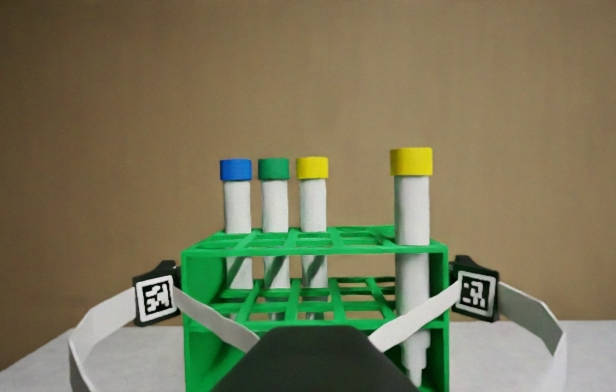

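Request:
{"method": "execute_actions", "body": {
  "actions": [
    {"r2":{"joints":{"lift_m":0.85},"pace":"slow"}}
  ],
  "cameras": []
}}

Scene clock: 212.80 s.
r1.base_odometry: x=+0.402 y=-3.504 heading=-1.806 (m, m, rad; r1's odometry frame)
r1.turned_by_wheels: +0.000 (rad since the last result)
r1.turned_by_imu: -0.002 (rad since the last result)
r1.base_tilt: forward=+0.1 right=-0.3 (deg)
r1.lidar_m: 1.49 1.03 0.77 0.73 0.76 0.70 0.72 0.81 1.04 1.29 1.36 1.52
r1.base_status: not commanded
r1.joint_positions: lift_m=+0.930 arm_m=+0.020 wrist_yaw_rad=+0.000 wrist_pitch_rad=-0.013 wrist_roll_rad=-0.017 gripper_m=+0.100
r1.joint_status: not commanded
r1.motor_effort: lift_m=+22(21) arm_m=-2(2) wrist_yaw_rad=+1(2) wrist_pitch_rad=-4(5) wrist_roll_rad=-1(1) gripper_m=-2(1) wheel_0=+0(0) wheel_1=+0(0) wheel_2=+0(0) (%)
r1.hand_pose: x=+0.4796 y=-0.0875 z=+1.1118 quat_wxyz=(+1.000, -0.008, -0.007, +0.000) (m; r1's base frame)
r1.wrist_depth_mm: 1255 1308 1281 1308 1308 1281 1281 / 1255 1281 1308 1308 1308 1281 1255 / 1229 1308 1308 1281 1281 1281 1255 / 1229 1308 1281 1308 1281 1281 1281 / 1229 1281 1281 1255 1281 1308 1281 / 1229 1281 1255 1281 200 1281 1255 / 1229 1308 1255 150 1281 1336 1281
r2.base_odometry: x=+2.406 y=+5.280 heading=+2.632 (m, m, rad; r2's odometry frame)
r2.turned_by_wheels: +0.000 (rad since the last result)
r2.turned_by_imu: -0.002 (rad since the last result)
r2.base_tilt: forward=+0.2 right=+0.0 (deg)
r2.lidar_m: 0.56 0.58 1.00 0.94 1.00 1.47 3.43 3.13 2.23 2.12 0.79 0.57
r2.base_status: not commanded
r2.joint_positions: lift_m=+0.850 arm_m=+0.299 wrist_yaw_rad=+0.000 wrist_pitch_rad=+0.023 wrist_roll_rad=-0.005 gripper_m=+0.060
r2.joint_status: all done
r2.motor_effort: lift_m=+16(19) arm_m=+4(4) wrist_yaw_rad=+0(1) wrist_pitch_rad=-9(9) wrist_roll_rad=+4(3) gripper_m=-23(19) wheel_0=+0(1) wheel_1=+0(0) wheel_2=+1(1) (%)
r2.hand_pose: x=+0.7585 y=-0.0874 z=+1.0219 quat_wxyz=(+1.000, -0.003, +0.011, +0.000) (m; r2's base frame)
r2.wrist_depth_mm: 820 842 809 820 831 831 831 / 831 831 854 842 831 831 842 / 854 842 842 842 842 831 854 / 842 854 842 236 854 854 866 / 707 691 208 235 186 603 597 / 387 177 199 216 187 173 351 / 251 259 206 - 186 248 246
pictures: none
No camera images: the call's "cameras" was empty. Leave "cameras" out to get every camera's image.

Request:
{"method": "execute_actions", "body": {
  "actions": [
    {"r2":{"joints":{"lift_m":0.831},"pace":"slow"}}
  ],
  "cameras": []
}}

Request:
{"method": "execute_actions", "body": {
  "actions": [
    {"r2":{"joints":{"gripper_m":0.14}}}
  ],
  "cameras": []
}}

Request:
{"method": "execute_actions", "body": {
  "actions": [
    {"r2":{"joints":{"arm_m":0.05}}}
  ],
  "cameras": ["r2_wrist_camera"]
}}

Scene clock: 215.07 s.
r1.base_odometry: x=+0.402 y=-3.504 heading=-1.806 (m, m, rad; r1's odometry frame)
r1.turned_by_wheels: +0.000 (rad since the last result)
r1.turned_by_imu: -0.001 (rad since the last result)
r1.base_tilt: forward=+0.2 right=-0.3 (deg)
r1.lidar_m: 1.47 1.00 0.76 0.73 0.78 0.70 0.74 0.81 1.05 1.27 1.34 1.55
r1.base_status: not commanded
r1.joint_positions: lift_m=+0.930 arm_m=+0.020 wrist_yaw_rad=+0.000 wrist_pitch_rad=-0.013 wrist_roll_rad=-0.017 gripper_m=+0.100
r1.joint_status: not commanded
r1.motor_effort: lift_m=+21(22) arm_m=-2(2) wrist_yaw_rad=+1(2) wrist_pitch_rad=-4(5) wrist_roll_rad=-2(1) gripper_m=-1(1) wheel_0=+0(0) wheel_1=+0(0) wheel_2=+0(0) (%)
r1.hand_pose: x=+0.4796 y=-0.0875 z=+1.1118 quat_wxyz=(+1.000, -0.008, -0.007, +0.000) (m; r1's base frame)
r1.wrist_depth_mm: 1255 1308 1281 1308 1281 1281 1281 / 1281 1336 1336 1308 1308 1308 1255 / 1229 1308 1308 1281 1281 1281 1281 / 1205 1336 1308 1281 1281 1255 1255 / 1205 1281 1308 1281 1281 1281 1281 / 1229 1308 1308 1336 200 1281 1255 / 1229 1308 1281 149 1281 1281 1281
r2.base_odometry: x=+2.406 y=+5.280 heading=+2.632 (m, m, rad; r2's odometry frame)
r2.turned_by_wheels: +0.000 (rad since the last result)
r2.turned_by_imu: -0.001 (rad since the last result)
r2.base_tilt: forward=+0.3 right=-0.1 (deg)
r2.lidar_m: 0.56 0.59 1.00 0.96 0.98 1.46 3.42 3.10 2.24 2.14 0.79 0.58
r2.base_status: not commanded
r2.joint_positions: lift_m=+0.831 arm_m=+0.299 wrist_yaw_rad=+0.000 wrist_pitch_rad=+0.023 wrist_roll_rad=-0.005 gripper_m=+0.060
r2.joint_status: all done
r2.motor_effort: lift_m=+16(18) arm_m=+5(4) wrist_yaw_rad=-1(0) wrist_pitch_rad=-9(9) wrist_roll_rad=+4(3) gripper_m=-23(22) wheel_0=-1(1) wheel_1=+0(0) wheel_2=+1(1) (%)
r2.hand_pose: x=+0.7585 y=-0.0874 z=+1.0029 quat_wxyz=(+1.000, -0.003, +0.011, +0.000) (m; r2's base frame)
r2.wrist_depth_mm: 842 831 842 831 831 831 831 / 831 842 831 831 842 842 842 / 842 831 842 842 842 842 842 / 854 842 854 236 866 854 842 / 597 580 208 234 187 521 504 / 327 177 198 216 187 173 298 / 214 224 202 - 186 213 213
pictures: none
No camera images: the call's "cameras" was empty. Leave "cameras" out to get every camera's image.

Scene clock: 216.87 s.
r1.base_odometry: x=+0.402 y=-3.504 heading=-1.806 (m, m, rad; r1's odometry frame)
r1.turned_by_wheels: +0.000 (rad since the last result)
r1.turned_by_imu: -0.001 (rad since the last result)
r1.base_tilt: forward=+0.2 right=-0.3 (deg)
r1.lidar_m: 1.48 1.01 0.76 0.72 0.79 0.71 0.75 0.80 1.03 1.27 1.34 1.54
r1.base_status: not commanded
r1.joint_positions: lift_m=+0.930 arm_m=+0.020 wrist_yaw_rad=+0.000 wrist_pitch_rad=-0.013 wrist_roll_rad=-0.017 gripper_m=+0.100
r1.joint_status: not commanded
r1.motor_effort: lift_m=+21(22) arm_m=-2(2) wrist_yaw_rad=+1(1) wrist_pitch_rad=-5(5) wrist_roll_rad=-1(1) gripper_m=-2(3) wheel_0=+0(0) wheel_1=+0(0) wheel_2=+0(0) (%)
r1.hand_pose: x=+0.4796 y=-0.0875 z=+1.1118 quat_wxyz=(+1.000, -0.008, -0.007, +0.000) (m; r1's base frame)
r1.wrist_depth_mm: 1229 1308 1281 1336 1308 1336 1308 / 1281 1308 1336 1308 1308 1255 1308 / 1205 1308 1308 1281 1281 1308 1281 / 1255 1336 1281 1281 1281 1281 1281 / 1229 1308 1308 1308 1308 1281 1281 / 1255 1308 1281 1281 200 1281 1229 / 1255 1308 1308 150 1281 1281 1281
r2.base_odometry: x=+2.406 y=+5.280 heading=+2.632 (m, m, rad; r2's odometry frame)
r2.turned_by_wheels: +0.000 (rad since the last result)
r2.turned_by_imu: -0.001 (rad since the last result)
r2.base_tilt: forward=+0.2 right=-0.2 (deg)
r2.lidar_m: 0.54 0.56 1.00 0.95 0.99 1.45 3.43 3.13 2.24 2.12 0.83 0.58
r2.base_status: not commanded
r2.joint_positions: lift_m=+0.831 arm_m=+0.299 wrist_yaw_rad=+0.000 wrist_pitch_rad=+0.022 wrist_roll_rad=-0.005 gripper_m=+0.140
r2.joint_status: all done
r2.motor_effort: lift_m=+16(15) arm_m=+4(4) wrist_yaw_rad=+0(1) wrist_pitch_rad=-8(9) wrist_roll_rad=+4(4) gripper_m=+1(25) wheel_0=-1(0) wheel_1=+1(0) wheel_2=+1(1) (%)
r2.hand_pose: x=+0.7585 y=-0.0874 z=+1.0031 quat_wxyz=(+1.000, -0.003, +0.011, +0.000) (m; r2's base frame)
r2.wrist_depth_mm: 831 831 820 820 831 842 831 / 854 820 820 820 842 831 831 / 831 842 842 831 854 842 842 / 854 831 842 256 854 842 842 / 615 585 256 257 209 525 521 / 332 297 235 163 196 262 301 / 229 213 216 - 206 215 214
pictures: none
No camera images: the call's "cameras" was empty. Leave "cameras" out to get every camera's image.

Scene clock: 218.73 s.
r1.base_odometry: x=+0.402 y=-3.504 heading=-1.806 (m, m, rad; r1's odometry frame)
r1.turned_by_wheels: +0.000 (rad since the last result)
r1.turned_by_imu: -0.001 (rad since the last result)
r1.base_tilt: forward=+0.2 right=-0.3 (deg)
r1.lidar_m: 1.49 1.04 0.75 0.73 0.78 0.70 0.75 0.81 1.05 1.27 1.39 1.54
r1.base_status: not commanded
r1.joint_positions: lift_m=+0.930 arm_m=+0.020 wrist_yaw_rad=+0.000 wrist_pitch_rad=-0.013 wrist_roll_rad=-0.017 gripper_m=+0.100
r1.joint_status: not commanded
r1.motor_effort: lift_m=+22(22) arm_m=-2(2) wrist_yaw_rad=-1(2) wrist_pitch_rad=-4(5) wrist_roll_rad=-1(1) gripper_m=-5(4) wheel_0=+0(0) wheel_1=+0(0) wheel_2=+0(0) (%)
r1.hand_pose: x=+0.4796 y=-0.0875 z=+1.1118 quat_wxyz=(+1.000, -0.008, -0.007, +0.000) (m; r1's base frame)
r1.wrist_depth_mm: 1205 1308 1308 1281 1308 1336 1308 / 1255 1281 1308 1255 1281 1281 1336 / 1229 1308 1308 1281 1308 1281 1308 / 1229 1281 1281 1308 1281 1281 1308 / 1229 1255 1308 1308 1308 1281 1308 / 1229 1308 1281 1281 200 1308 1255 / 1229 1308 1308 149 1281 1281 1336
r2.base_odometry: x=+2.406 y=+5.280 heading=+2.632 (m, m, rad; r2's odometry frame)
r2.turned_by_wheels: +0.000 (rad since the last result)
r2.turned_by_imu: -0.001 (rad since the last result)
r2.base_tilt: forward=+0.1 right=-0.3 (deg)
r2.lidar_m: 0.54 0.58 0.98 0.95 0.99 1.48 3.43 3.13 2.24 2.13 0.81 0.59
r2.base_status: not commanded
r2.joint_positions: lift_m=+0.831 arm_m=+0.051 wrist_yaw_rad=+0.000 wrist_pitch_rad=+0.022 wrist_roll_rad=-0.005 gripper_m=+0.140
r2.joint_status: all done
r2.motor_effort: lift_m=+16(16) arm_m=-5(3) wrist_yaw_rad=+1(1) wrist_pitch_rad=-6(7) wrist_roll_rad=+3(3) gripper_m=+1(1) wheel_0=+0(1) wheel_1=+0(0) wheel_2=+1(1) (%)
r2.hand_pose: x=+0.5101 y=-0.0874 z=+1.0032 quat_wxyz=(+1.000, -0.003, +0.011, +0.000) (m; r2's base frame)
r2.wrist_depth_mm: 1098 1078 1098 1098 1098 1098 1078 / 1078 1078 1098 1078 1118 1078 1098 / 1098 1098 1078 1078 1060 1098 1078 / 1118 1078 1098 508 1138 1098 1098 / 615 603 574 508 544 525 521 / 334 304 303 163 303 300 306 / 1118 699 1160 - 1160 1160 1118
pictures: r2_wrist_camera
Images, in order (width x height): r2_wrist_camera 616x392.

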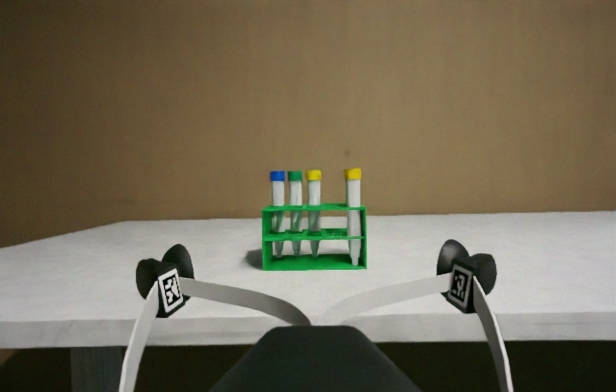

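Request:
{"method": "finished_scene", "body": {
  "scene": 2
}}

The scene is finished: the task was done.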